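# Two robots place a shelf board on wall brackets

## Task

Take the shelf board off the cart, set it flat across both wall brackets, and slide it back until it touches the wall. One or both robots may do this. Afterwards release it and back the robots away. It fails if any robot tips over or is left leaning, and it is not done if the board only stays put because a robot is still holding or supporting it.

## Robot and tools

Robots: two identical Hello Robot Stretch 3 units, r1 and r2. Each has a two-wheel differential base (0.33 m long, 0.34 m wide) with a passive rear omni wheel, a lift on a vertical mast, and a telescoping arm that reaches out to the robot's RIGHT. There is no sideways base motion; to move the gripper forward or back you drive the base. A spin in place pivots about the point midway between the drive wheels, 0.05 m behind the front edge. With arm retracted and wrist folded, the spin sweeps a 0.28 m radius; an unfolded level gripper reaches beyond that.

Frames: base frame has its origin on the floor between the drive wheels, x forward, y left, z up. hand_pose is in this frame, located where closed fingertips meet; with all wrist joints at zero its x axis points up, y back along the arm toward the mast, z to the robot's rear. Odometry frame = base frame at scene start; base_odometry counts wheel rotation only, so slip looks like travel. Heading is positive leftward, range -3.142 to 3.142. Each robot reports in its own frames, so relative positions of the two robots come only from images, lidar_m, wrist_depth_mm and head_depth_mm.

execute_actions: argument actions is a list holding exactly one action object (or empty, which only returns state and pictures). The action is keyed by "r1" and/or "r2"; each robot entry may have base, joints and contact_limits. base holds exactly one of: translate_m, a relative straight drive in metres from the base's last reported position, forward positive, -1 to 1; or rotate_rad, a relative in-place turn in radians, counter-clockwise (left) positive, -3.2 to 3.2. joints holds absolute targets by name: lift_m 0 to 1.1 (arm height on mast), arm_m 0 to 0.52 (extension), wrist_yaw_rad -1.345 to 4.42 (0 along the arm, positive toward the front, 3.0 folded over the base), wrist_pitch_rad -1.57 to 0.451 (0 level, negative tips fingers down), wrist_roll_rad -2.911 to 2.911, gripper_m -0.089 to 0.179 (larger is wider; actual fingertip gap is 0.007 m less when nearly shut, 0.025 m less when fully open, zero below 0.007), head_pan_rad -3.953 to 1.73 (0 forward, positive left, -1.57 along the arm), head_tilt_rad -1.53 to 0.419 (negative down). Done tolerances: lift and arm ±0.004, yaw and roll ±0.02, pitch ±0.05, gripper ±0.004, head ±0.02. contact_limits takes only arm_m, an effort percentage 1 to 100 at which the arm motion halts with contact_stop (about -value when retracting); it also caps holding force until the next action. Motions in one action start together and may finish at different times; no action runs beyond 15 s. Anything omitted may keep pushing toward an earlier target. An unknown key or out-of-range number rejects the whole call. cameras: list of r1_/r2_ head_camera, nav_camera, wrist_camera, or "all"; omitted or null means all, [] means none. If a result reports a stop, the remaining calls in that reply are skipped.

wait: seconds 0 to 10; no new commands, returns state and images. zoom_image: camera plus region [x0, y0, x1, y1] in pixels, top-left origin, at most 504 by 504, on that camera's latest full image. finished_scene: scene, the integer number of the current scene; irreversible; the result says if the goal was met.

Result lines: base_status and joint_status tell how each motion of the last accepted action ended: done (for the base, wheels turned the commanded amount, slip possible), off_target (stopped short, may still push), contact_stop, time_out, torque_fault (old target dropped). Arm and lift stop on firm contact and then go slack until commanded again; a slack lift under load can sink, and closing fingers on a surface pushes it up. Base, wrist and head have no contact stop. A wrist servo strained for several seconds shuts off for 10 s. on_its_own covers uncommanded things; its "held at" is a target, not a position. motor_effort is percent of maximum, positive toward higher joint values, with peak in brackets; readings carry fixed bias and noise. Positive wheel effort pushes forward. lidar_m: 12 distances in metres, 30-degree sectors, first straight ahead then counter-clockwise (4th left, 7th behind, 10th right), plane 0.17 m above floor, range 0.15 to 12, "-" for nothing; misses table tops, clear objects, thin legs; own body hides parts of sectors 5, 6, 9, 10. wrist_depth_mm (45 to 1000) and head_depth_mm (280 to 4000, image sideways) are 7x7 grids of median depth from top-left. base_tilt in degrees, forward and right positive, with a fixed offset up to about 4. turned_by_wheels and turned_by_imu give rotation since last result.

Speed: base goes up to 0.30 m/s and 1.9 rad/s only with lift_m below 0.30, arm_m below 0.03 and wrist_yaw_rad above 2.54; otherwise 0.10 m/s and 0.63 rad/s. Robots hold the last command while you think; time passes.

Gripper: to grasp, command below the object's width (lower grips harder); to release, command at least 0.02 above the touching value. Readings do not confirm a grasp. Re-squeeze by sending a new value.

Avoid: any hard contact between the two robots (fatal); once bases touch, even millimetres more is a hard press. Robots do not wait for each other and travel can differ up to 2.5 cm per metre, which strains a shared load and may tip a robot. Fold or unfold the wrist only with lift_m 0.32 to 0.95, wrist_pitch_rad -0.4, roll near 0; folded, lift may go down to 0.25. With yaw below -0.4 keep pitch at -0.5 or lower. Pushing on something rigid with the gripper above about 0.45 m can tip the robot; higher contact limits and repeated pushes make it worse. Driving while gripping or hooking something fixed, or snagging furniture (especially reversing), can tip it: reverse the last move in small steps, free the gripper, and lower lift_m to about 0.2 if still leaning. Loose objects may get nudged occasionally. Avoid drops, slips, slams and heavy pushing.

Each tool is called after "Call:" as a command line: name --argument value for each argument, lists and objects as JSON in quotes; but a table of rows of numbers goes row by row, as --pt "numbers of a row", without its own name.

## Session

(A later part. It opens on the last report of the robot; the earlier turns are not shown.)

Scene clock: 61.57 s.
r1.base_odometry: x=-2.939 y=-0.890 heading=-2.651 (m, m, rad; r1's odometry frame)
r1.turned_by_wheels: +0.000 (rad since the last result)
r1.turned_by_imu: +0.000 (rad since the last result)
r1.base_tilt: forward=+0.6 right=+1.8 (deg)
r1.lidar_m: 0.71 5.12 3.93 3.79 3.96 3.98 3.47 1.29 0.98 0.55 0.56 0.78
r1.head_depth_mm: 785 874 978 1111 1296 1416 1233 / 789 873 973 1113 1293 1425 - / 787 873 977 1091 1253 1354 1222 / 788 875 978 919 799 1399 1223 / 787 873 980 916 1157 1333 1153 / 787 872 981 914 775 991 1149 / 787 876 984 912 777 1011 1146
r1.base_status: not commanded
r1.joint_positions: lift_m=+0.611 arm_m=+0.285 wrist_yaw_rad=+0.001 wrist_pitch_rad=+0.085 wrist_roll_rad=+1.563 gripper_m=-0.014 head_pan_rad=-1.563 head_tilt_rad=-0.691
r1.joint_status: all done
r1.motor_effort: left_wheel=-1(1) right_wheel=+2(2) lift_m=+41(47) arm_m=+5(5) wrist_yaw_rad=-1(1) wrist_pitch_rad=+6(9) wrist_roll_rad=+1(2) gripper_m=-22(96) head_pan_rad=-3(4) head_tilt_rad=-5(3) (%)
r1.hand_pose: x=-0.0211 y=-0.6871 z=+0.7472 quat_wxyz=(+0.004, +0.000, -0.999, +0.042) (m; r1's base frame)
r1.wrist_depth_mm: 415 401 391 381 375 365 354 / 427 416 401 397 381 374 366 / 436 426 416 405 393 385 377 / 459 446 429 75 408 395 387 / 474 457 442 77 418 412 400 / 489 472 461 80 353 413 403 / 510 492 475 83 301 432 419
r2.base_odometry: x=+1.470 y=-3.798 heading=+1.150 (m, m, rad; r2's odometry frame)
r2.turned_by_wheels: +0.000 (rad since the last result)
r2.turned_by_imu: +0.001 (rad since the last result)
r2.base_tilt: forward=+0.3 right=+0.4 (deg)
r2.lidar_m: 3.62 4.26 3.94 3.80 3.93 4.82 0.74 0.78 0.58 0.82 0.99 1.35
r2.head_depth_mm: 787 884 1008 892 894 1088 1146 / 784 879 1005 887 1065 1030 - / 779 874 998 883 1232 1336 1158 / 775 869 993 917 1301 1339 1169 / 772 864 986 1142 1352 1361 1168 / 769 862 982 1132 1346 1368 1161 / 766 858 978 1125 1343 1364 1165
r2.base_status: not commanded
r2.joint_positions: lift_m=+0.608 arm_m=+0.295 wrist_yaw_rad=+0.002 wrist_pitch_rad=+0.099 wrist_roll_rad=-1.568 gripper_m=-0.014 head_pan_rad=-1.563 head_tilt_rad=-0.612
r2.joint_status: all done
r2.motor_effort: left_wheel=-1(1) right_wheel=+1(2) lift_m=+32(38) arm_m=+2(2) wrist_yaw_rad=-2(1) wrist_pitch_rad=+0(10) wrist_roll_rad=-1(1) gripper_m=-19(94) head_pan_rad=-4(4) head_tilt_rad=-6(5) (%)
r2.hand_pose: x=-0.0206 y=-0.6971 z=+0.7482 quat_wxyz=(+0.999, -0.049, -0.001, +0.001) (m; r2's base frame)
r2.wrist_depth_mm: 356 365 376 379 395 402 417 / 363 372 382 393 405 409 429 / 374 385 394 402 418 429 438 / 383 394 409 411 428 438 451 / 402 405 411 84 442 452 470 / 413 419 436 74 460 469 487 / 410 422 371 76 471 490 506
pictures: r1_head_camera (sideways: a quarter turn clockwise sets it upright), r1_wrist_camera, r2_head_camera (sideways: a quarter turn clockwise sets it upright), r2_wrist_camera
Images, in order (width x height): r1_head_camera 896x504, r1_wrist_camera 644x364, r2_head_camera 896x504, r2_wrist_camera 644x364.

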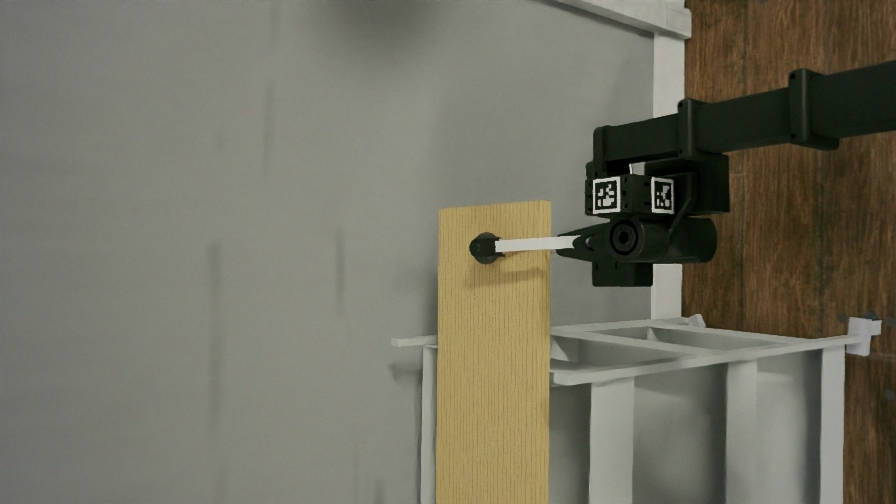

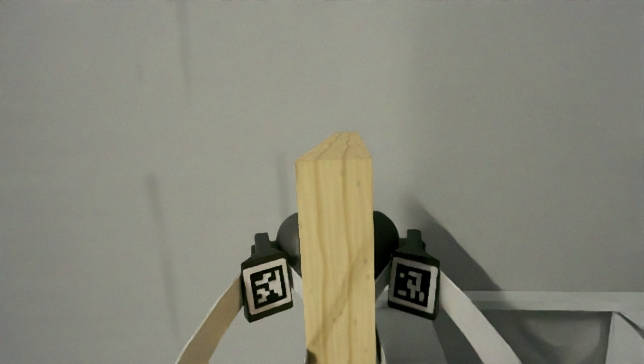

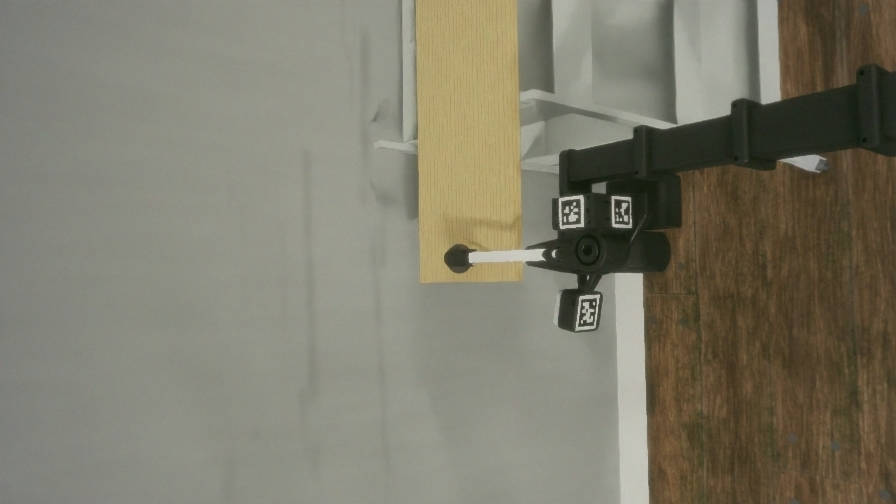

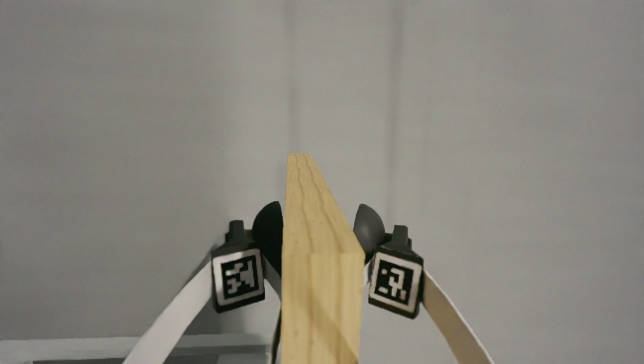

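Call:
execute_actions --actions '[{"r1": {"joints": {"lift_m": 0.645, "wrist_pitch_rad": 0.16}}, "r2": {"joints": {"lift_m": 0.642, "wrist_pitch_rad": 0.16}}}]' --cameras '["r1_head_camera", "r1_wrist_camera", "r2_head_camera", "r2_wrist_camera"]'

Scene clock: 62.93 s.
r1.base_odometry: x=-2.939 y=-0.890 heading=-2.651 (m, m, rad; r1's odometry frame)
r1.turned_by_wheels: +0.000 (rad since the last result)
r1.turned_by_imu: +0.000 (rad since the last result)
r1.base_tilt: forward=+0.7 right=+1.6 (deg)
r1.lidar_m: 0.71 5.15 3.90 3.79 3.98 3.95 3.44 1.29 0.97 0.55 0.56 0.78
r1.head_depth_mm: 787 869 979 1114 1293 1417 1229 / 786 874 976 1114 1265 1429 - / 786 872 977 1092 1241 1363 1228 / 786 875 979 877 1243 1398 1222 / 786 873 979 874 1240 1334 1152 / 786 872 983 873 770 991 1155 / 788 874 982 874 772 1014 1151
r1.base_status: not commanded
r1.joint_positions: lift_m=+0.645 arm_m=+0.285 wrist_yaw_rad=+0.001 wrist_pitch_rad=+0.072 wrist_roll_rad=+1.563 gripper_m=-0.008 head_pan_rad=-1.563 head_tilt_rad=-0.691
r1.joint_status: wrist_pitch_rad off_target (ended at +0.072, target +0.160); the others done
r1.on_its_own: gripper_m is held at -0.009, not at your -0.015, by its stall guard, which is not easing now; wrist_pitch_rad is at rest, and its effort (+36) is outside its rest range (-20 to +32)
r1.motor_effort: left_wheel=-1(1) right_wheel=+2(2) lift_m=+52(55) arm_m=+5(5) wrist_yaw_rad=+0(1) wrist_pitch_rad=+36(37) wrist_roll_rad=+2(2) gripper_m=-24(25) head_pan_rad=-3(3) head_tilt_rad=-5(6) (%)
r1.hand_pose: x=-0.0211 y=-0.6870 z=+0.7775 quat_wxyz=(+0.004, +0.000, -0.999, +0.036) (m; r1's base frame)
r1.wrist_depth_mm: 405 400 391 381 374 365 357 / 422 410 402 391 385 377 371 / 433 418 414 403 397 389 380 / 445 443 431 76 409 399 391 / 460 450 440 78 414 410 402 / 473 473 462 80 - 417 411 / 498 484 471 84 300 438 431
r2.base_odometry: x=+1.470 y=-3.798 heading=+1.150 (m, m, rad; r2's odometry frame)
r2.turned_by_wheels: +0.000 (rad since the last result)
r2.turned_by_imu: +0.000 (rad since the last result)
r2.base_tilt: forward=+0.2 right=+0.4 (deg)
r2.lidar_m: 3.63 4.28 3.96 3.79 3.93 4.81 0.74 0.78 0.58 0.82 0.99 1.34
r2.head_depth_mm: 785 880 1007 855 897 1080 1162 / 784 880 1005 854 1059 1030 - / 781 874 994 852 - 1335 1162 / 778 874 990 869 1298 1366 1167 / 771 864 981 1144 1397 1363 1167 / 769 864 982 1131 1351 1363 1162 / 766 854 977 1126 1335 1361 1162
r2.base_status: not commanded
r2.joint_positions: lift_m=+0.642 arm_m=+0.295 wrist_yaw_rad=+0.002 wrist_pitch_rad=+0.064 wrist_roll_rad=-1.569 gripper_m=-0.014 head_pan_rad=-1.563 head_tilt_rad=-0.612
r2.joint_status: wrist_pitch_rad off_target (ended at +0.064, target +0.160); the others done
r2.on_its_own: wrist_pitch_rad is at rest, and its effort (+38) is outside its rest range (-20 to +32)
r2.motor_effort: left_wheel=-1(1) right_wheel=+2(2) lift_m=+43(44) arm_m=+3(2) wrist_yaw_rad=-2(2) wrist_pitch_rad=+38(41) wrist_roll_rad=+0(1) gripper_m=-22(22) head_pan_rad=-4(3) head_tilt_rad=-5(5) (%)
r2.hand_pose: x=-0.0206 y=-0.6970 z=+0.7729 quat_wxyz=(+0.999, -0.032, -0.001, +0.001) (m; r2's base frame)
r2.wrist_depth_mm: 367 370 377 383 391 392 397 / 373 378 392 395 398 404 413 / 385 394 396 404 413 415 426 / 396 401 409 411 423 430 433 / 410 414 415 84 437 439 454 / 424 426 250 74 449 458 464 / 423 433 368 77 463 477 488
pictures: r1_head_camera (sideways: a quarter turn clockwise sets it upright), r1_wrist_camera, r2_head_camera (sideways: a quarter turn clockwise sets it upright), r2_wrist_camera
Images, in order (width x height): r1_head_camera 896x504, r1_wrist_camera 644x364, r2_head_camera 896x504, r2_wrist_camera 644x364.

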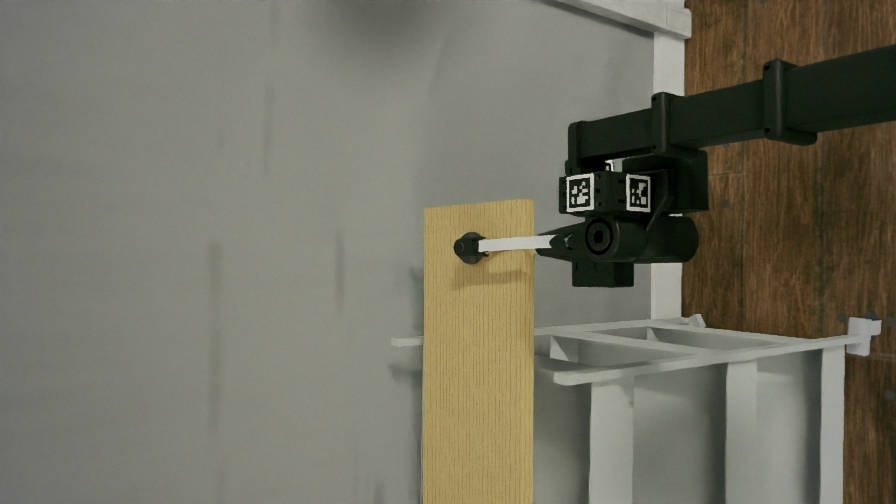

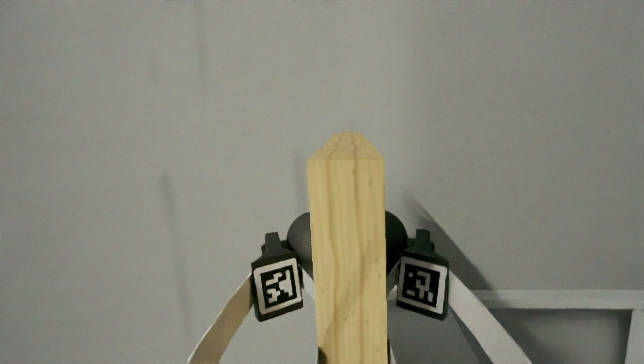

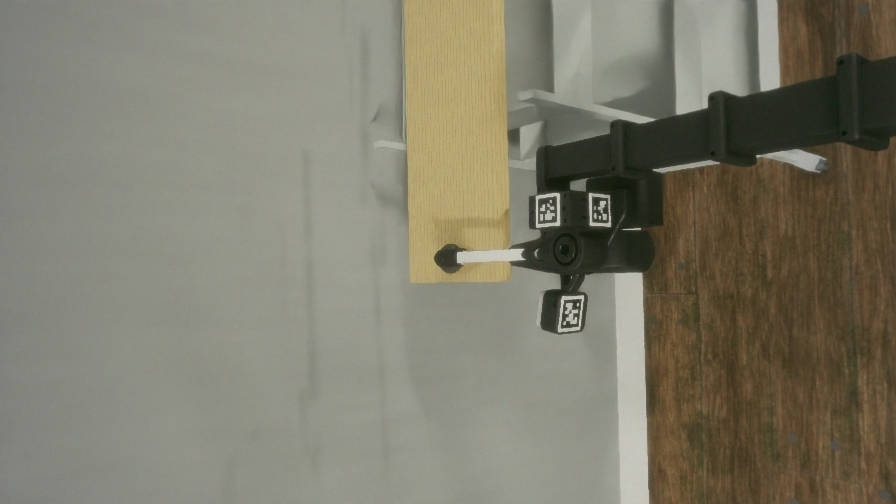

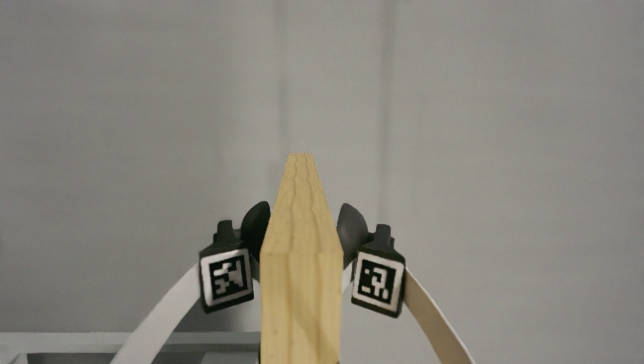

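Call:
execute_actions --actions '[{"r1": {"joints": {"lift_m": 0.893, "wrist_pitch_rad": 0.172}}, "r2": {"joints": {"lift_m": 0.890, "wrist_pitch_rad": 0.185}}}]' --cameras '["r1_head_camera", "r1_wrist_camera", "r2_head_camera", "r2_wrist_camera"]'

Scene clock: 66.40 s.
r1.base_odometry: x=-2.939 y=-0.890 heading=-2.651 (m, m, rad; r1's odometry frame)
r1.turned_by_wheels: +0.000 (rad since the last result)
r1.turned_by_imu: +0.000 (rad since the last result)
r1.base_tilt: forward=+0.7 right=+1.7 (deg)
r1.lidar_m: 0.71 5.09 3.93 3.80 3.97 3.94 3.44 1.29 0.98 0.55 0.56 0.78
r1.head_depth_mm: 787 871 964 - - 1397 1235 / 786 872 944 1161 1298 1427 1230 / 786 870 821 - 1296 1429 1226 / 788 858 661 1165 1289 1425 1223 / 790 862 714 1071 1243 1337 1151 / 787 859 715 1018 808 990 1149 / 787 859 710 1016 840 1010 1145
r1.base_status: not commanded
r1.joint_positions: lift_m=+0.893 arm_m=+0.285 wrist_yaw_rad=+0.001 wrist_pitch_rad=+0.086 wrist_roll_rad=+1.563 gripper_m=-0.008 head_pan_rad=-1.563 head_tilt_rad=-0.691
r1.joint_status: wrist_pitch_rad off_target (ended at +0.086, target +0.172); the others done
r1.on_its_own: gripper_m is held at -0.009, not at your -0.015, by its stall guard, which is not easing now; wrist_pitch_rad is at rest, and its effort (+35) is outside its rest range (-20 to +32)
r1.motor_effort: left_wheel=-1(1) right_wheel=+2(2) lift_m=+52(53) arm_m=+5(4) wrist_yaw_rad=+0(0) wrist_pitch_rad=+35(38) wrist_roll_rad=+2(2) gripper_m=-24(23) head_pan_rad=-3(4) head_tilt_rad=-5(4) (%)
r1.hand_pose: x=-0.0212 y=-0.6871 z=+1.0290 quat_wxyz=(+0.004, +0.000, -0.999, +0.042) (m; r1's base frame)
r1.wrist_depth_mm: 414 401 393 382 373 365 358 / 425 412 404 393 384 378 366 / 436 426 416 402 393 386 376 / 457 438 426 76 407 396 389 / 472 457 443 78 418 409 398 / 488 473 461 80 - 420 408 / 500 486 473 84 445 432 425
r2.base_odometry: x=+1.470 y=-3.798 heading=+1.150 (m, m, rad; r2's odometry frame)
r2.turned_by_wheels: +0.000 (rad since the last result)
r2.turned_by_imu: +0.001 (rad since the last result)
r2.base_tilt: forward=+0.0 right=+0.4 (deg)
r2.lidar_m: 3.64 4.27 3.93 3.79 3.92 4.79 0.75 0.78 0.58 0.82 0.99 1.35
r2.head_depth_mm: 786 868 714 1051 - 1175 1150 / 782 863 672 - 1087 1146 1150 / 780 861 708 1214 1339 1330 1160 / 775 854 668 1203 1364 1364 1172 / 774 869 968 1141 1353 1363 1163 / 769 863 978 1133 1345 1364 1164 / 766 855 973 1126 1338 1363 1156
r2.base_status: not commanded
r2.joint_positions: lift_m=+0.890 arm_m=+0.295 wrist_yaw_rad=+0.002 wrist_pitch_rad=+0.083 wrist_roll_rad=-1.569 gripper_m=-0.014 head_pan_rad=-1.563 head_tilt_rad=-0.612
r2.joint_status: wrist_pitch_rad off_target (ended at +0.083, target +0.185); the others done
r2.on_its_own: wrist_pitch_rad is at rest, and its effort (+41) is outside its rest range (-20 to +32)
r2.motor_effort: left_wheel=-1(1) right_wheel=+1(1) lift_m=+43(46) arm_m=+2(2) wrist_yaw_rad=-2(2) wrist_pitch_rad=+41(43) wrist_roll_rad=+0(1) gripper_m=-22(22) head_pan_rad=-4(3) head_tilt_rad=-5(5) (%)
r2.hand_pose: x=-0.0206 y=-0.6971 z=+1.0258 quat_wxyz=(+0.999, -0.041, +0.000, +0.001) (m; r2's base frame)
r2.wrist_depth_mm: 364 366 374 383 389 398 404 / 372 375 383 386 402 411 414 / 381 387 397 409 416 419 429 / 390 398 408 412 422 437 441 / 403 407 414 84 437 449 451 / 411 421 249 74 453 468 473 / 421 436 441 77 468 477 492
pictures: r1_head_camera (sideways: a quarter turn clockwise sets it upright), r1_wrist_camera, r2_head_camera (sideways: a quarter turn clockwise sets it upright), r2_wrist_camera
Images, in order (width x height): r1_head_camera 896x504, r1_wrist_camera 644x364, r2_head_camera 896x504, r2_wrist_camera 644x364.

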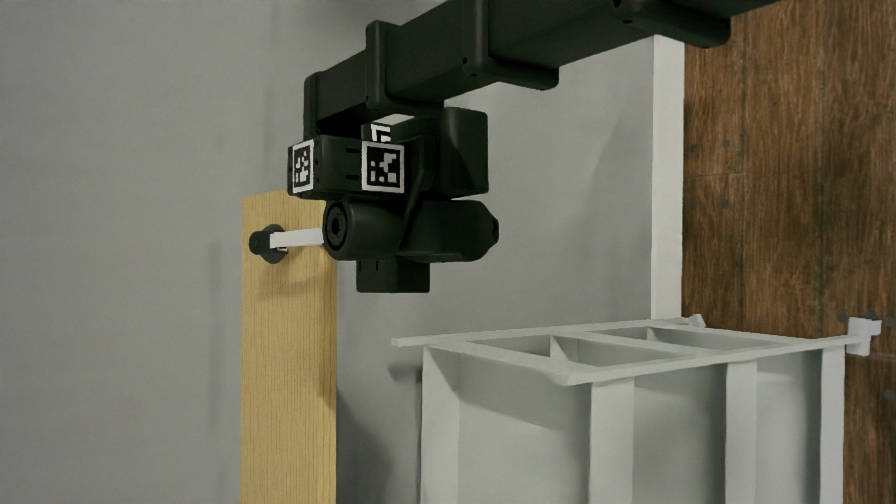

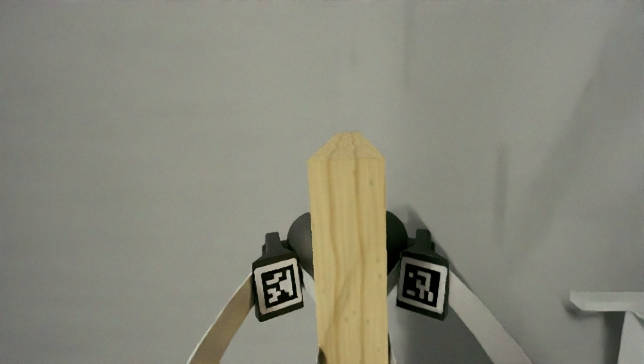

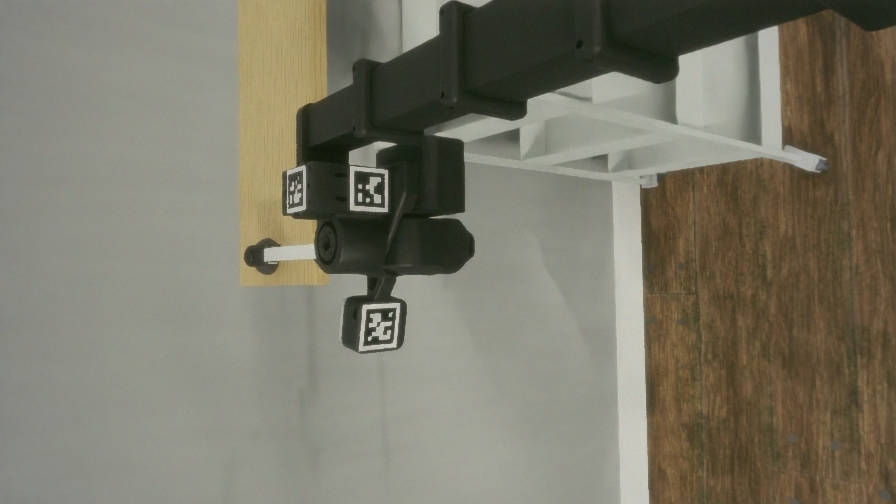

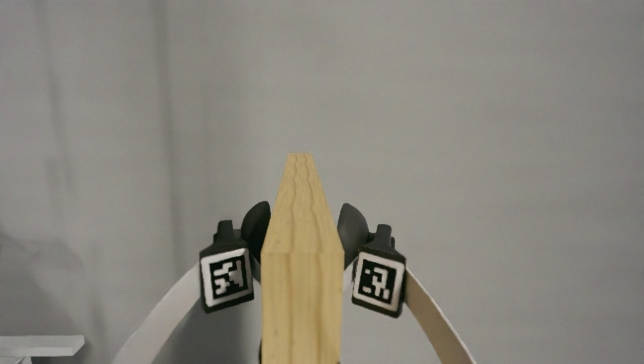

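Call:
execute_actions --actions '[{"r1": {"base": {"translate_m": 1.0}, "joints": {"arm_m": 0.17, "head_pan_rad": -0.9, "head_tilt_rad": -0.3}}, "r2": {"base": {"translate_m": 1.0}, "joints": {"arm_m": 0.18, "head_pan_rad": -0.45, "head_tilt_rad": -0.2}}}]' --cameras '["r1_head_camera", "r1_wrist_camera", "r2_head_camera", "r2_wrist_camera"]'

Scene clock: 77.83 s.
r1.base_odometry: x=-3.821 y=-1.361 heading=-2.651 (m, m, rad; r1's odometry frame)
r1.turned_by_wheels: +0.000 (rad since the last result)
r1.turned_by_imu: -0.001 (rad since the last result)
r1.base_tilt: forward=+0.7 right=+1.7 (deg)
r1.lidar_m: 0.71 4.08 3.88 3.78 3.94 4.98 3.54 0.78 0.70 0.97 1.01 1.40
r1.head_depth_mm: 863 897 928 962 659 1037 1092 / 920 955 989 1038 659 1128 1181 / 983 1022 1066 1115 704 1222 1292 / 1054 1099 1150 1198 755 1336 1407 / 1133 1191 1248 1296 1350 1470 1527 / 1237 1298 1371 1406 1540 1642 1624 / 1355 1429 1514 1589 1718 1858 1622
r1.base_status: done
r1.joint_positions: lift_m=+0.893 arm_m=+0.170 wrist_yaw_rad=+0.009 wrist_pitch_rad=+0.086 wrist_roll_rad=+1.563 gripper_m=-0.008 head_pan_rad=-0.907 head_tilt_rad=-0.310
r1.joint_status: all done
r1.on_its_own: gripper_m is held at -0.009, not at your -0.015, by its stall guard, which is not easing now; wrist_pitch_rad is at rest, and its effort (+35) is outside its rest range (-20 to +32)
r1.motor_effort: left_wheel=+1(3) right_wheel=-6(9) lift_m=+52(52) arm_m=-4(8) wrist_yaw_rad=-7(7) wrist_pitch_rad=+35(35) wrist_roll_rad=+1(2) gripper_m=-24(23) head_pan_rad=+3(38) head_tilt_rad=+4(36) (%)
r1.hand_pose: x=-0.0190 y=-0.5726 z=+1.0290 quat_wxyz=(+0.004, +0.004, -0.999, +0.042) (m; r1's base frame)
r1.wrist_depth_mm: 544 536 517 508 490 479 468 / 564 544 532 522 505 491 481 / 583 567 545 532 521 510 496 / 600 588 570 74 540 518 511 / 616 607 582 76 554 544 521 / 643 627 606 79 - 559 551 / 668 641 632 83 590 570 558
r2.base_odometry: x=+1.879 y=-2.885 heading=+1.150 (m, m, rad; r2's odometry frame)
r2.turned_by_wheels: +0.000 (rad since the last result)
r2.turned_by_imu: +0.000 (rad since the last result)
r2.base_tilt: forward=+0.1 right=+0.5 (deg)
r2.lidar_m: 3.11 3.22 3.93 3.81 3.96 5.39 0.75 1.32 0.99 0.95 0.98 1.33
r2.head_depth_mm: 1075 1110 1147 1188 1231 1273 1319 / 1222 1261 1307 1365 1419 1484 1465 / 1409 1460 1531 1600 1656 1756 1524 / 1670 1759 1835 1912 2048 1941 1523 / 2026 2146 2292 2431 2529 1984 1520 / 2619 2793 2928 3111 2831 1975 1531 / 2633 2752 2871 2995 2854 1995 1525
r2.base_status: done
r2.joint_positions: lift_m=+0.890 arm_m=+0.180 wrist_yaw_rad=-0.012 wrist_pitch_rad=+0.083 wrist_roll_rad=-1.571 gripper_m=-0.014 head_pan_rad=-0.457 head_tilt_rad=-0.211
r2.joint_status: all done
r2.on_its_own: wrist_pitch_rad is at rest, and its effort (+41) is outside its rest range (-20 to +32)
r2.motor_effort: left_wheel=-4(5) right_wheel=+6(8) lift_m=+43(43) arm_m=-2(4) wrist_yaw_rad=+9(9) wrist_pitch_rad=+41(41) wrist_roll_rad=+0(0) gripper_m=-22(22) head_pan_rad=+2(34) head_tilt_rad=+6(40) (%)
r2.hand_pose: x=-0.0243 y=-0.5826 z=+1.0258 quat_wxyz=(+0.999, -0.041, +0.001, -0.006) (m; r2's base frame)
r2.wrist_depth_mm: 454 461 471 478 486 498 509 / 465 470 481 490 505 511 523 / 478 489 503 506 521 534 542 / 496 502 515 520 533 553 563 / 512 528 520 84 557 567 586 / 531 543 306 74 580 585 592 / 549 555 566 77 594 617 631
pictures: r1_head_camera (sideways: a quarter turn clockwise sets it upright), r1_wrist_camera, r2_head_camera (sideways: a quarter turn clockwise sets it upright), r2_wrist_camera
Images, in order (width x height): r1_head_camera 896x504, r1_wrist_camera 644x364, r2_head_camera 896x504, r2_wrist_camera 644x364.

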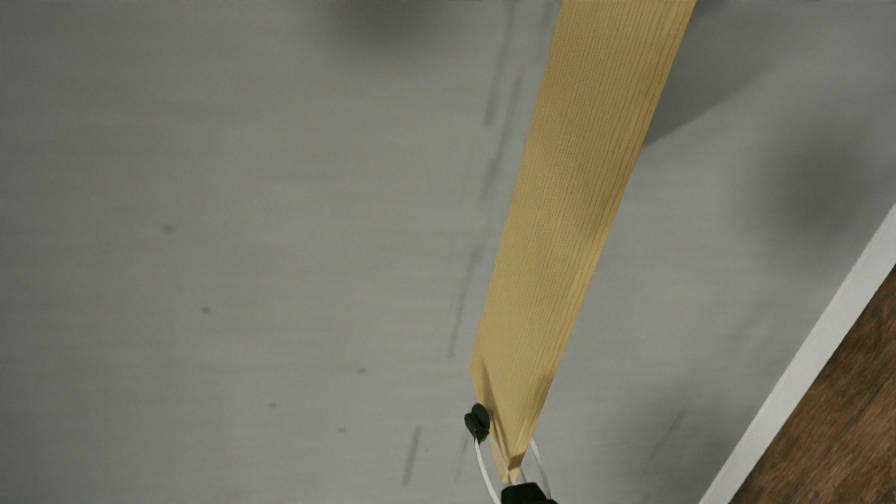

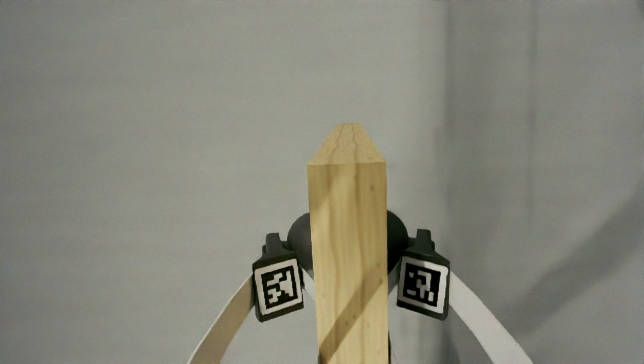

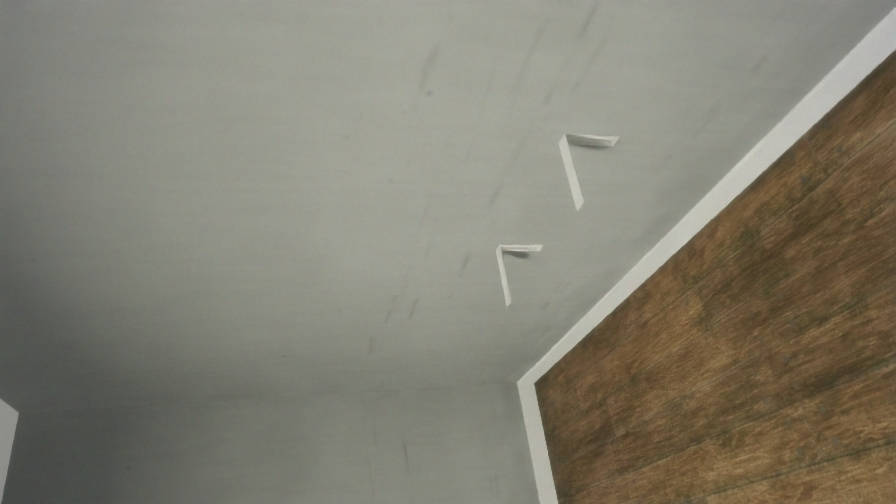

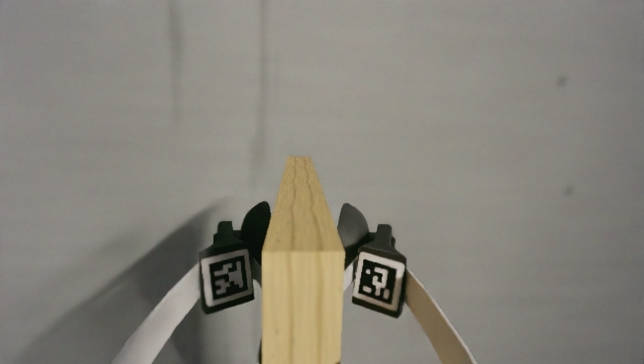

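Call:
zoom_image --camera "r2_head_camera" --region '[440, 60, 896, 420]'

Region (440, 60, 896, 420) of r2_head_camera's 896x504 image, scaled by 1.105, with more detail than that image has; it fills the top 398 rows of this view, and the rest is white.

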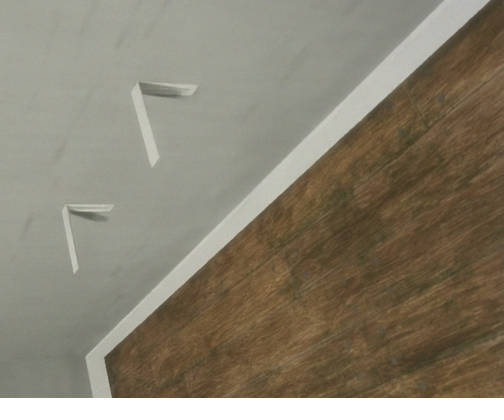

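Call:
execute_actions --actions '[{"r1": {"base": {"translate_m": 1.0}, "joints": {"arm_m": 0.19, "lift_m": 0.60, "head_pan_rad": -0.8, "head_tilt_rad": -0.45}}, "r2": {"base": {"translate_m": 0.988}, "joints": {"arm_m": 0.172, "lift_m": 0.60, "head_pan_rad": -1.15, "head_tilt_rad": -0.55}}}]' --cameras '["r1_head_camera", "r1_wrist_camera", "r2_head_camera", "r2_wrist_camera"]'

Scene clock: 90.87 s.
r1.base_odometry: x=-4.703 y=-1.833 heading=-2.651 (m, m, rad; r1's odometry frame)
r1.turned_by_wheels: +0.000 (rad since the last result)
r1.turned_by_imu: -0.001 (rad since the last result)
r1.base_tilt: forward=+0.8 right=+1.7 (deg)
r1.lidar_m: 0.70 3.02 3.87 3.75 3.93 5.41 3.62 1.37 1.02 0.98 1.03 1.42
r1.head_depth_mm: 904 949 1002 1061 1120 787 1244 / 972 1024 1086 1147 1213 784 1356 / 1046 1112 1183 1267 1294 843 1437 / 1144 1216 1302 1399 1032 1613 1432 / 1256 1335 1442 1570 1032 1739 1425 / 1380 1489 1631 1753 1886 1783 1429 / 1543 1686 1852 2067 2143 1656 1431
r1.base_status: done
r1.joint_positions: lift_m=+0.600 arm_m=+0.190 wrist_yaw_rad=-0.008 wrist_pitch_rad=+0.086 wrist_roll_rad=+1.563 gripper_m=-0.008 head_pan_rad=-0.807 head_tilt_rad=-0.444
r1.joint_status: all done
r1.on_its_own: gripper_m is held at -0.009, not at your -0.015, by its stall guard, which is not easing now; wrist_pitch_rad is at rest, and its effort (+35) is outside its rest range (-20 to +32)
r1.motor_effort: left_wheel=-3(4) right_wheel=+8(8) lift_m=+40(49) arm_m=+4(6) wrist_yaw_rad=+6(11) wrist_pitch_rad=+35(35) wrist_roll_rad=+1(2) gripper_m=-24(24) head_pan_rad=+3(14) head_tilt_rad=-2(20) (%)
r1.hand_pose: x=-0.0233 y=-0.5921 z=+0.7363 quat_wxyz=(+0.005, -0.004, -0.999, +0.042) (m; r1's base frame)
r1.wrist_depth_mm: 542 536 521 513 492 481 471 / 563 554 533 513 508 497 485 / 578 565 551 526 521 508 501 / 594 580 565 75 531 521 506 / 612 608 583 77 547 529 522 / 637 620 597 80 - 556 532 / 662 634 626 84 585 566 551
r2.base_odometry: x=+2.283 y=-1.984 heading=+1.150 (m, m, rad; r2's odometry frame)
r2.turned_by_wheels: +0.000 (rad since the last result)
r2.turned_by_imu: +0.002 (rad since the last result)
r2.base_tilt: forward=+0.1 right=+0.5 (deg)
r2.lidar_m: 2.13 2.21 3.01 3.81 3.95 5.39 0.74 1.34 0.97 0.94 0.97 1.32
r2.head_depth_mm: 733 802 889 995 778 686 - / 758 836 926 1036 1184 1338 1200 / 787 867 969 1097 1258 1393 1199 / 819 905 1012 1152 1332 1432 1207 / 850 944 1065 1221 1428 1434 1208 / 886 990 1121 1279 1525 1430 1204 / 923 1037 1182 1369 1592 1420 1197
r2.base_status: done
r2.joint_positions: lift_m=+0.600 arm_m=+0.172 wrist_yaw_rad=+0.007 wrist_pitch_rad=+0.084 wrist_roll_rad=-1.571 gripper_m=-0.014 head_pan_rad=-1.143 head_tilt_rad=-0.543
r2.joint_status: all done
r2.on_its_own: wrist_pitch_rad is at rest, and its effort (+40) is outside its rest range (-20 to +32)
r2.motor_effort: left_wheel=+2(5) right_wheel=-3(11) lift_m=+37(38) arm_m=-2(1) wrist_yaw_rad=-5(12) wrist_pitch_rad=+40(41) wrist_roll_rad=+0(0) gripper_m=-23(23) head_pan_rad=-4(36) head_tilt_rad=-5(37) (%)
r2.hand_pose: x=-0.0194 y=-0.5746 z=+0.7362 quat_wxyz=(+0.999, -0.042, +0.000, +0.003) (m; r2's base frame)
r2.wrist_depth_mm: 452 463 472 483 494 503 509 / 464 477 487 500 509 517 524 / 479 490 499 511 517 529 547 / 497 505 511 523 534 550 559 / 511 524 522 83 549 562 575 / 528 533 537 75 578 586 599 / 539 546 564 77 582 607 627
pictures: r1_head_camera (sideways: a quarter turn clockwise sets it upright), r1_wrist_camera, r2_head_camera (sideways: a quarter turn clockwise sets it upright), r2_wrist_camera
Images, in order (width x height): r1_head_camera 896x504, r1_wrist_camera 644x364, r2_head_camera 896x504, r2_wrist_camera 644x364.

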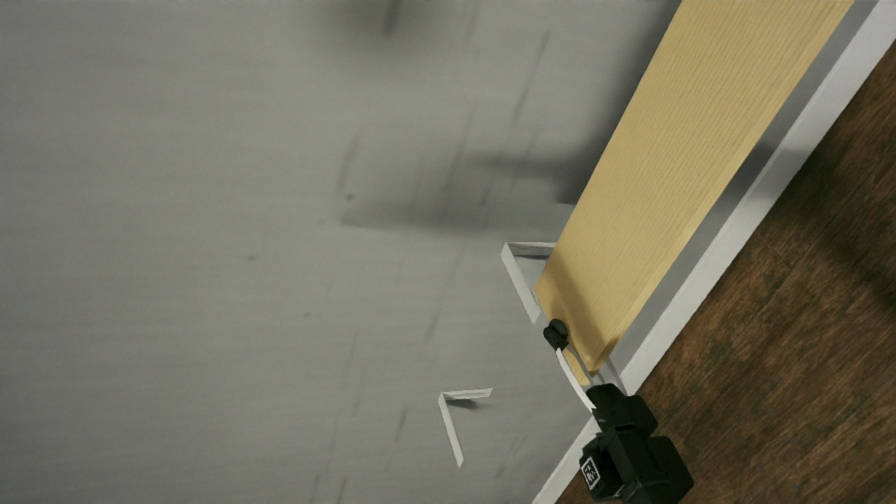

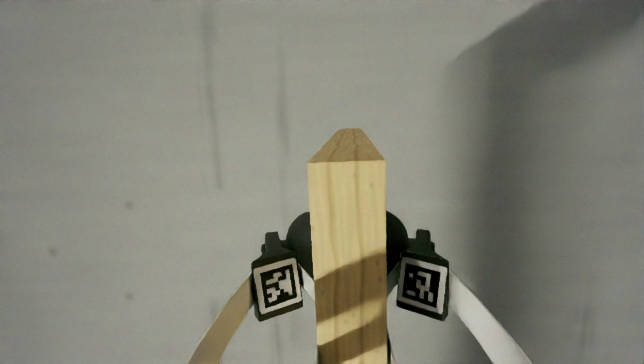

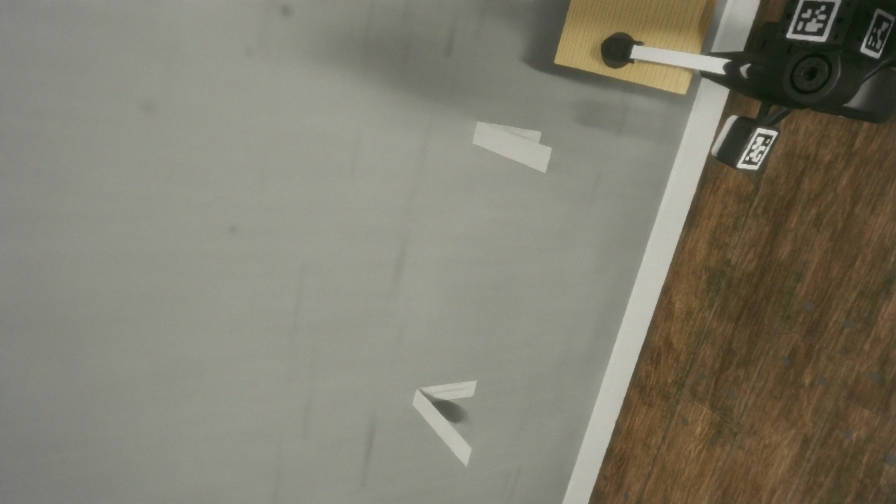

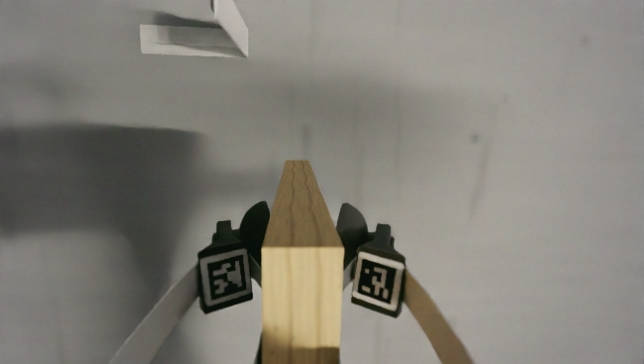

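Call:
execute_actions --actions '[{"r1": {"base": {"translate_m": 0.82}, "joints": {"arm_m": 0.25, "lift_m": 0.585, "head_pan_rad": -1.0, "head_tilt_rad": -0.6}}, "r2": {"base": {"translate_m": 0.823}, "joints": {"arm_m": 0.20, "lift_m": 0.585, "head_pan_rad": -1.9, "head_tilt_rad": -0.6}}}]' --cameras '["r1_head_camera", "r1_wrist_camera", "r2_head_camera", "r2_wrist_camera"]'

Scene clock: 101.30 s.
r1.base_odometry: x=-5.427 y=-2.219 heading=-2.651 (m, m, rad; r1's odometry frame)
r1.turned_by_wheels: +0.000 (rad since the last result)
r1.turned_by_imu: -0.001 (rad since the last result)
r1.base_tilt: forward=+0.8 right=+1.7 (deg)
r1.lidar_m: 0.70 2.17 3.01 3.74 3.90 5.40 2.30 1.39 1.03 1.00 1.04 1.43
r1.head_depth_mm: 836 895 973 1061 864 1273 1292 / 880 952 1034 1132 867 1398 1294 / 931 1007 1102 1215 863 1472 1290 / 983 1071 1183 1274 923 1536 1286 / 1047 1144 1267 1334 1620 1538 1293 / 1117 1234 1372 1134 1752 1543 1290 / 1195 1329 1490 1643 1822 1539 1285
r1.base_status: done
r1.joint_positions: lift_m=+0.585 arm_m=+0.250 wrist_yaw_rad=+0.001 wrist_pitch_rad=+0.085 wrist_roll_rad=+1.563 gripper_m=-0.008 head_pan_rad=-0.993 head_tilt_rad=-0.593
r1.joint_status: all done
r1.on_its_own: gripper_m is held at -0.009, not at your -0.015, by its stall guard, which is not easing now; wrist_pitch_rad is at rest, and its effort (+36) is outside its rest range (-20 to +32)
r1.motor_effort: left_wheel=+0(2) right_wheel=-2(14) lift_m=+40(41) arm_m=+5(5) wrist_yaw_rad=-1(8) wrist_pitch_rad=+36(36) wrist_roll_rad=+2(2) gripper_m=-24(23) head_pan_rad=-4(19) head_tilt_rad=-3(20) (%)
r1.hand_pose: x=-0.0210 y=-0.6521 z=+0.7211 quat_wxyz=(+0.004, +0.000, -0.999, +0.042) (m; r1's base frame)
r1.wrist_depth_mm: 494 485 473 463 449 439 431 / 513 502 490 471 464 451 443 / 531 511 497 484 477 467 453 / 539 536 512 76 492 477 465 / 565 552 530 78 499 490 481 / 585 566 557 80 - 506 494 / 603 583 568 84 531 519 514
r2.base_odometry: x=+2.619 y=-1.233 heading=+1.150 (m, m, rad; r2's odometry frame)
r2.turned_by_wheels: +0.000 (rad since the last result)
r2.turned_by_imu: +0.001 (rad since the last result)
r2.base_tilt: forward=+0.2 right=+0.6 (deg)
r2.lidar_m: 1.31 1.36 1.85 3.82 3.95 5.37 0.74 1.33 0.97 0.93 0.96 1.30
r2.head_depth_mm: 928 1055 1219 967 1651 1397 1180 / 888 1000 1152 967 1589 1395 1178 / 852 955 1092 1156 1518 1390 1202 / 818 916 1038 1133 831 1423 1165 / 786 877 990 1086 804 - 1152 / 757 840 945 1051 764 1345 1171 / 730 810 899 1023 1167 1313 1170
r2.base_status: done
r2.joint_positions: lift_m=+0.585 arm_m=+0.200 wrist_yaw_rad=+0.000 wrist_pitch_rad=+0.085 wrist_roll_rad=-1.571 gripper_m=-0.014 head_pan_rad=-1.893 head_tilt_rad=-0.592
r2.joint_status: all done
r2.on_its_own: wrist_pitch_rad is at rest, and its effort (+40) is outside its rest range (-20 to +32)
r2.motor_effort: left_wheel=-2(9) right_wheel=+3(3) lift_m=+37(36) arm_m=+2(2) wrist_yaw_rad=+0(9) wrist_pitch_rad=+40(40) wrist_roll_rad=+0(1) gripper_m=-22(22) head_pan_rad=-4(33) head_tilt_rad=-5(14) (%)
r2.hand_pose: x=-0.0211 y=-0.6021 z=+0.7214 quat_wxyz=(+0.999, -0.042, +0.001, +0.000) (m; r2's base frame)
r2.wrist_depth_mm: 426 426 441 449 453 472 475 / 434 449 449 467 477 485 496 / 447 456 470 480 485 500 514 / 461 468 482 480 500 511 528 / 472 489 488 84 519 529 548 / 493 505 406 74 541 547 561 / 513 516 531 77 553 566 581
pictures: r1_head_camera (sideways: a quarter turn clockwise sets it upright), r1_wrist_camera, r2_head_camera (sideways: a quarter turn clockwise sets it upright), r2_wrist_camera
Images, in order (width x height): r1_head_camera 896x504, r1_wrist_camera 644x364, r2_head_camera 896x504, r2_wrist_camera 644x364.

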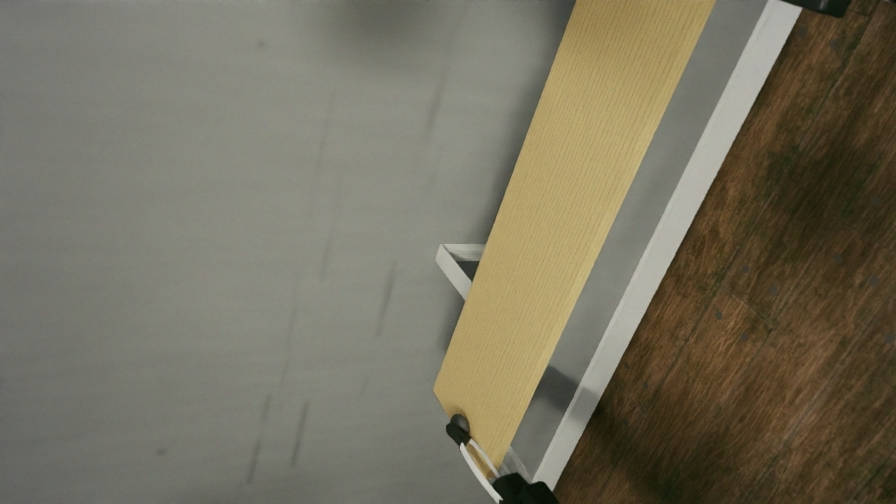

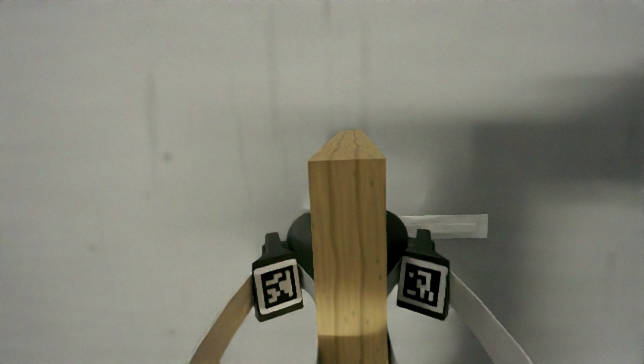

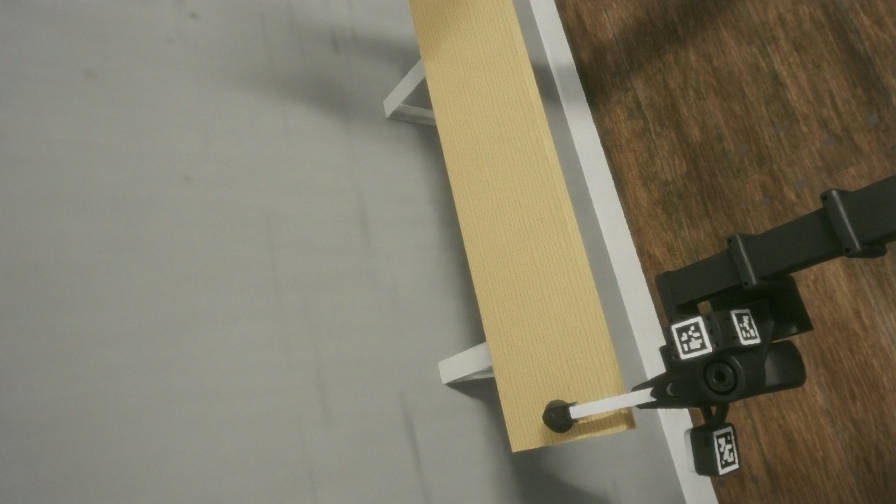

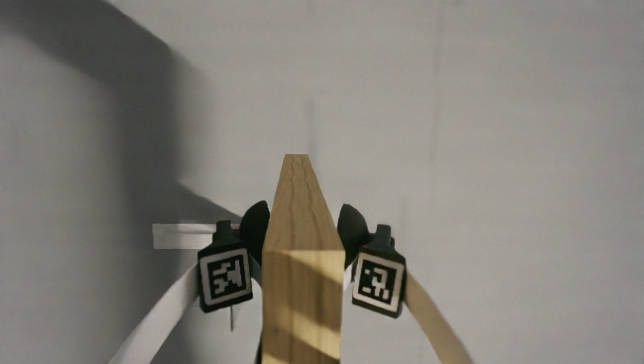

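Call:
execute_actions --actions '[{"r1": {"joints": {"arm_m": 0.51, "lift_m": 0.57}, "contact_limits": {"arm_m": 14}}, "r2": {"joints": {"arm_m": 0.45, "lift_m": 0.57}, "contact_limits": {"arm_m": 8}}}]' --cameras '["r1_head_camera", "r1_wrist_camera", "r2_head_camera", "r2_wrist_camera"]'

Scene clock: 105.43 s.
r1.base_odometry: x=-5.427 y=-2.219 heading=-2.651 (m, m, rad; r1's odometry frame)
r1.turned_by_wheels: +0.000 (rad since the last result)
r1.turned_by_imu: +0.000 (rad since the last result)
r1.base_tilt: forward=+0.7 right=+1.8 (deg)
r1.lidar_m: 0.70 2.19 3.01 3.75 3.89 5.40 2.31 1.40 1.03 0.99 1.04 1.43
r1.head_depth_mm: 836 898 973 1046 994 1296 1293 / 881 951 1031 1104 1255 1394 1285 / 929 1008 1098 1149 1351 1476 1292 / 984 1076 1180 1225 1483 1545 1291 / 1046 1147 1272 1288 1609 1541 1290 / 1115 1232 1370 1173 1750 1542 1289 / 1199 1328 1491 1654 1842 1541 1282
r1.base_status: not commanded
r1.joint_positions: lift_m=+0.570 arm_m=+0.509 wrist_yaw_rad=-0.002 wrist_pitch_rad=+0.074 wrist_roll_rad=+1.563 gripper_m=-0.008 head_pan_rad=-0.993 head_tilt_rad=-0.593
r1.joint_status: all done
r1.on_its_own: gripper_m is held at -0.009, not at your -0.015, by its stall guard, which is not easing now; wrist_pitch_rad is at rest, and its effort (+40) is outside its rest range (-20 to +32)
r1.motor_effort: left_wheel=-1(5) right_wheel=+2(14) lift_m=+41(41) arm_m=+13(14) wrist_yaw_rad=+1(10) wrist_pitch_rad=+40(41) wrist_roll_rad=+2(1) gripper_m=-24(24) head_pan_rad=-4(3) head_tilt_rad=-4(4) (%)
r1.contact_limits: arm_m 14 (drawing in: default 34, maximum 55; extending or still: default 46, maximum 75)
r1.hand_pose: x=-0.0219 y=-0.9115 z=+0.7033 quat_wxyz=(+0.004, -0.001, -0.999, +0.037) (m; r1's base frame)
r1.wrist_depth_mm: 236 231 227 223 218 213 210 / 244 240 234 229 224 219 215 / 249 246 241 232 229 225 222 / 260 253 247 - 235 231 227 / 268 262 256 - 241 239 233 / 278 269 264 - - 246 239 / 285 280 273 265 248 246 246
r2.base_odometry: x=+2.619 y=-1.233 heading=+1.150 (m, m, rad; r2's odometry frame)
r2.turned_by_wheels: +0.000 (rad since the last result)
r2.turned_by_imu: +0.001 (rad since the last result)
r2.base_tilt: forward=+0.2 right=+0.3 (deg)
r2.lidar_m: 1.31 1.36 1.84 3.82 3.96 5.37 0.75 1.33 0.97 0.93 0.97 1.31
r2.head_depth_mm: 929 1052 1197 1448 1648 1388 1184 / 885 1000 1151 1350 1586 1388 1177 / 851 956 1089 1123 1517 1392 1199 / 815 912 1037 1071 1420 1422 1148 / 786 875 986 1026 1327 1354 1177 / 757 838 944 990 1326 1351 1175 / 731 806 903 1000 1201 1316 1175
r2.base_status: not commanded
r2.joint_positions: lift_m=+0.570 arm_m=+0.446 wrist_yaw_rad=+0.003 wrist_pitch_rad=+0.072 wrist_roll_rad=-1.571 gripper_m=-0.014 head_pan_rad=-1.893 head_tilt_rad=-0.593
r2.joint_status: arm_m contact_stop (moved +0.246 of +0.250); the others done
r2.on_its_own: arm_m is slack since a contact_stop, until your next command for it; wrist_pitch_rad is at rest, and its effort (+45) is outside its rest range (-20 to +32)
r2.motor_effort: left_wheel=+0(4) right_wheel=+1(4) lift_m=+38(34) arm_m=-1(5) wrist_yaw_rad=-3(6) wrist_pitch_rad=+45(47) wrist_roll_rad=+0(1) gripper_m=-23(23) head_pan_rad=-4(4) head_tilt_rad=-4(5) (%)
r2.contact_limits: arm_m 8 (drawing in: default 16, maximum 26; extending or still: default 23, maximum 37)
r2.hand_pose: x=-0.0203 y=-0.8484 z=+0.7030 quat_wxyz=(+0.999, -0.035, +0.001, +0.002) (m; r2's base frame)
r2.wrist_depth_mm: 212 215 218 222 226 230 233 / 218 221 224 228 233 236 239 / 223 228 230 236 240 243 247 / 232 234 237 240 246 252 256 / 238 241 242 81 256 261 264 / 245 249 56 57 264 268 274 / 249 253 254 47 269 277 286
pictures: r1_head_camera (sideways: a quarter turn clockwise sets it upright), r1_wrist_camera, r2_head_camera (sideways: a quarter turn clockwise sets it upright), r2_wrist_camera
Images, in order (width x height): r1_head_camera 896x504, r1_wrist_camera 644x364, r2_head_camera 896x504, r2_wrist_camera 644x364.

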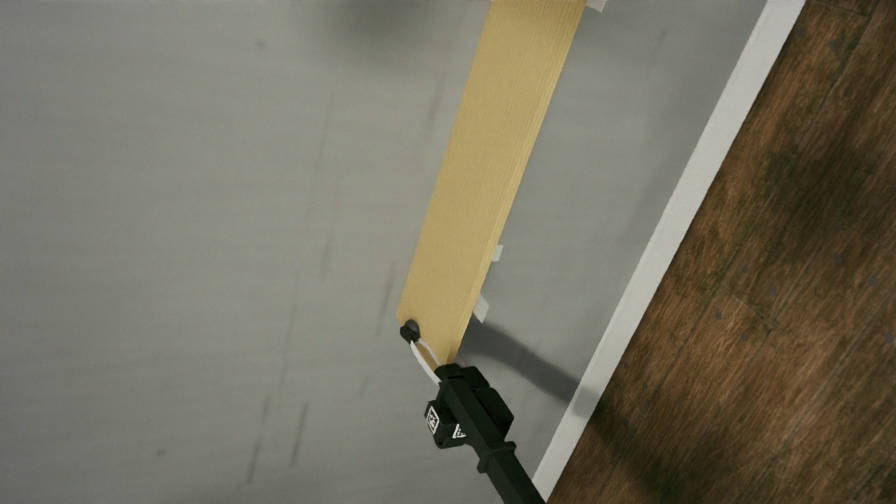

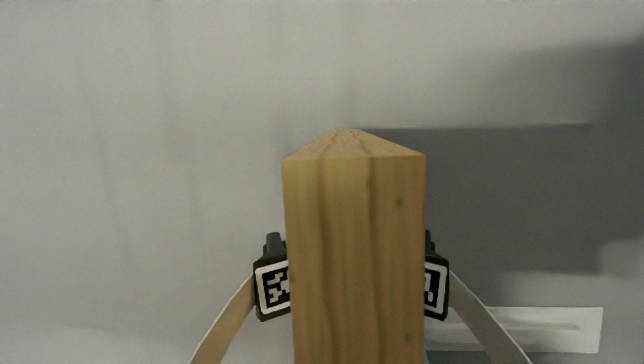

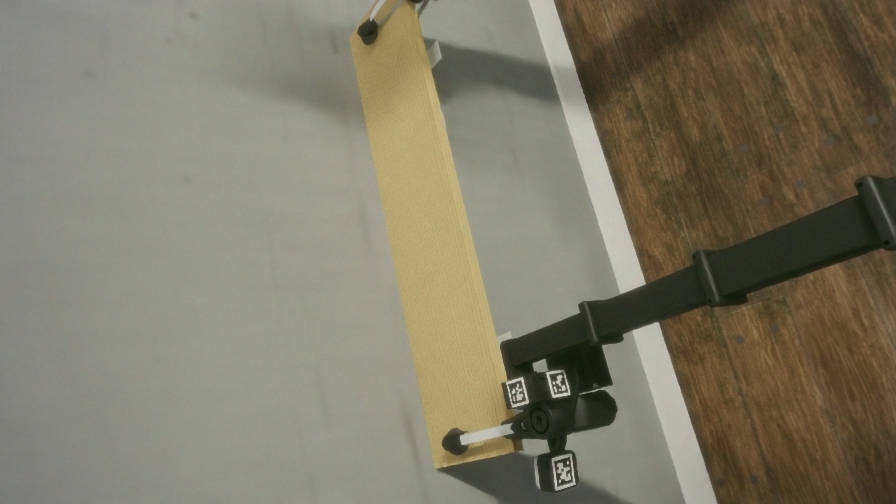

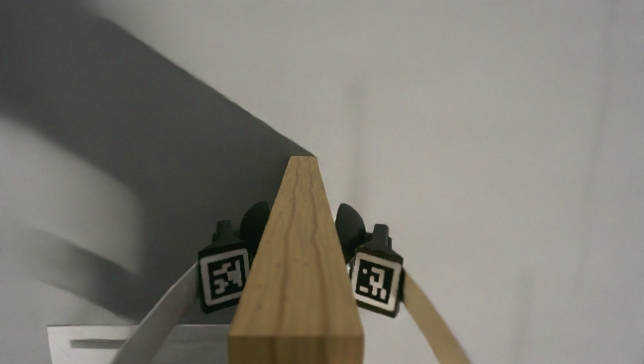

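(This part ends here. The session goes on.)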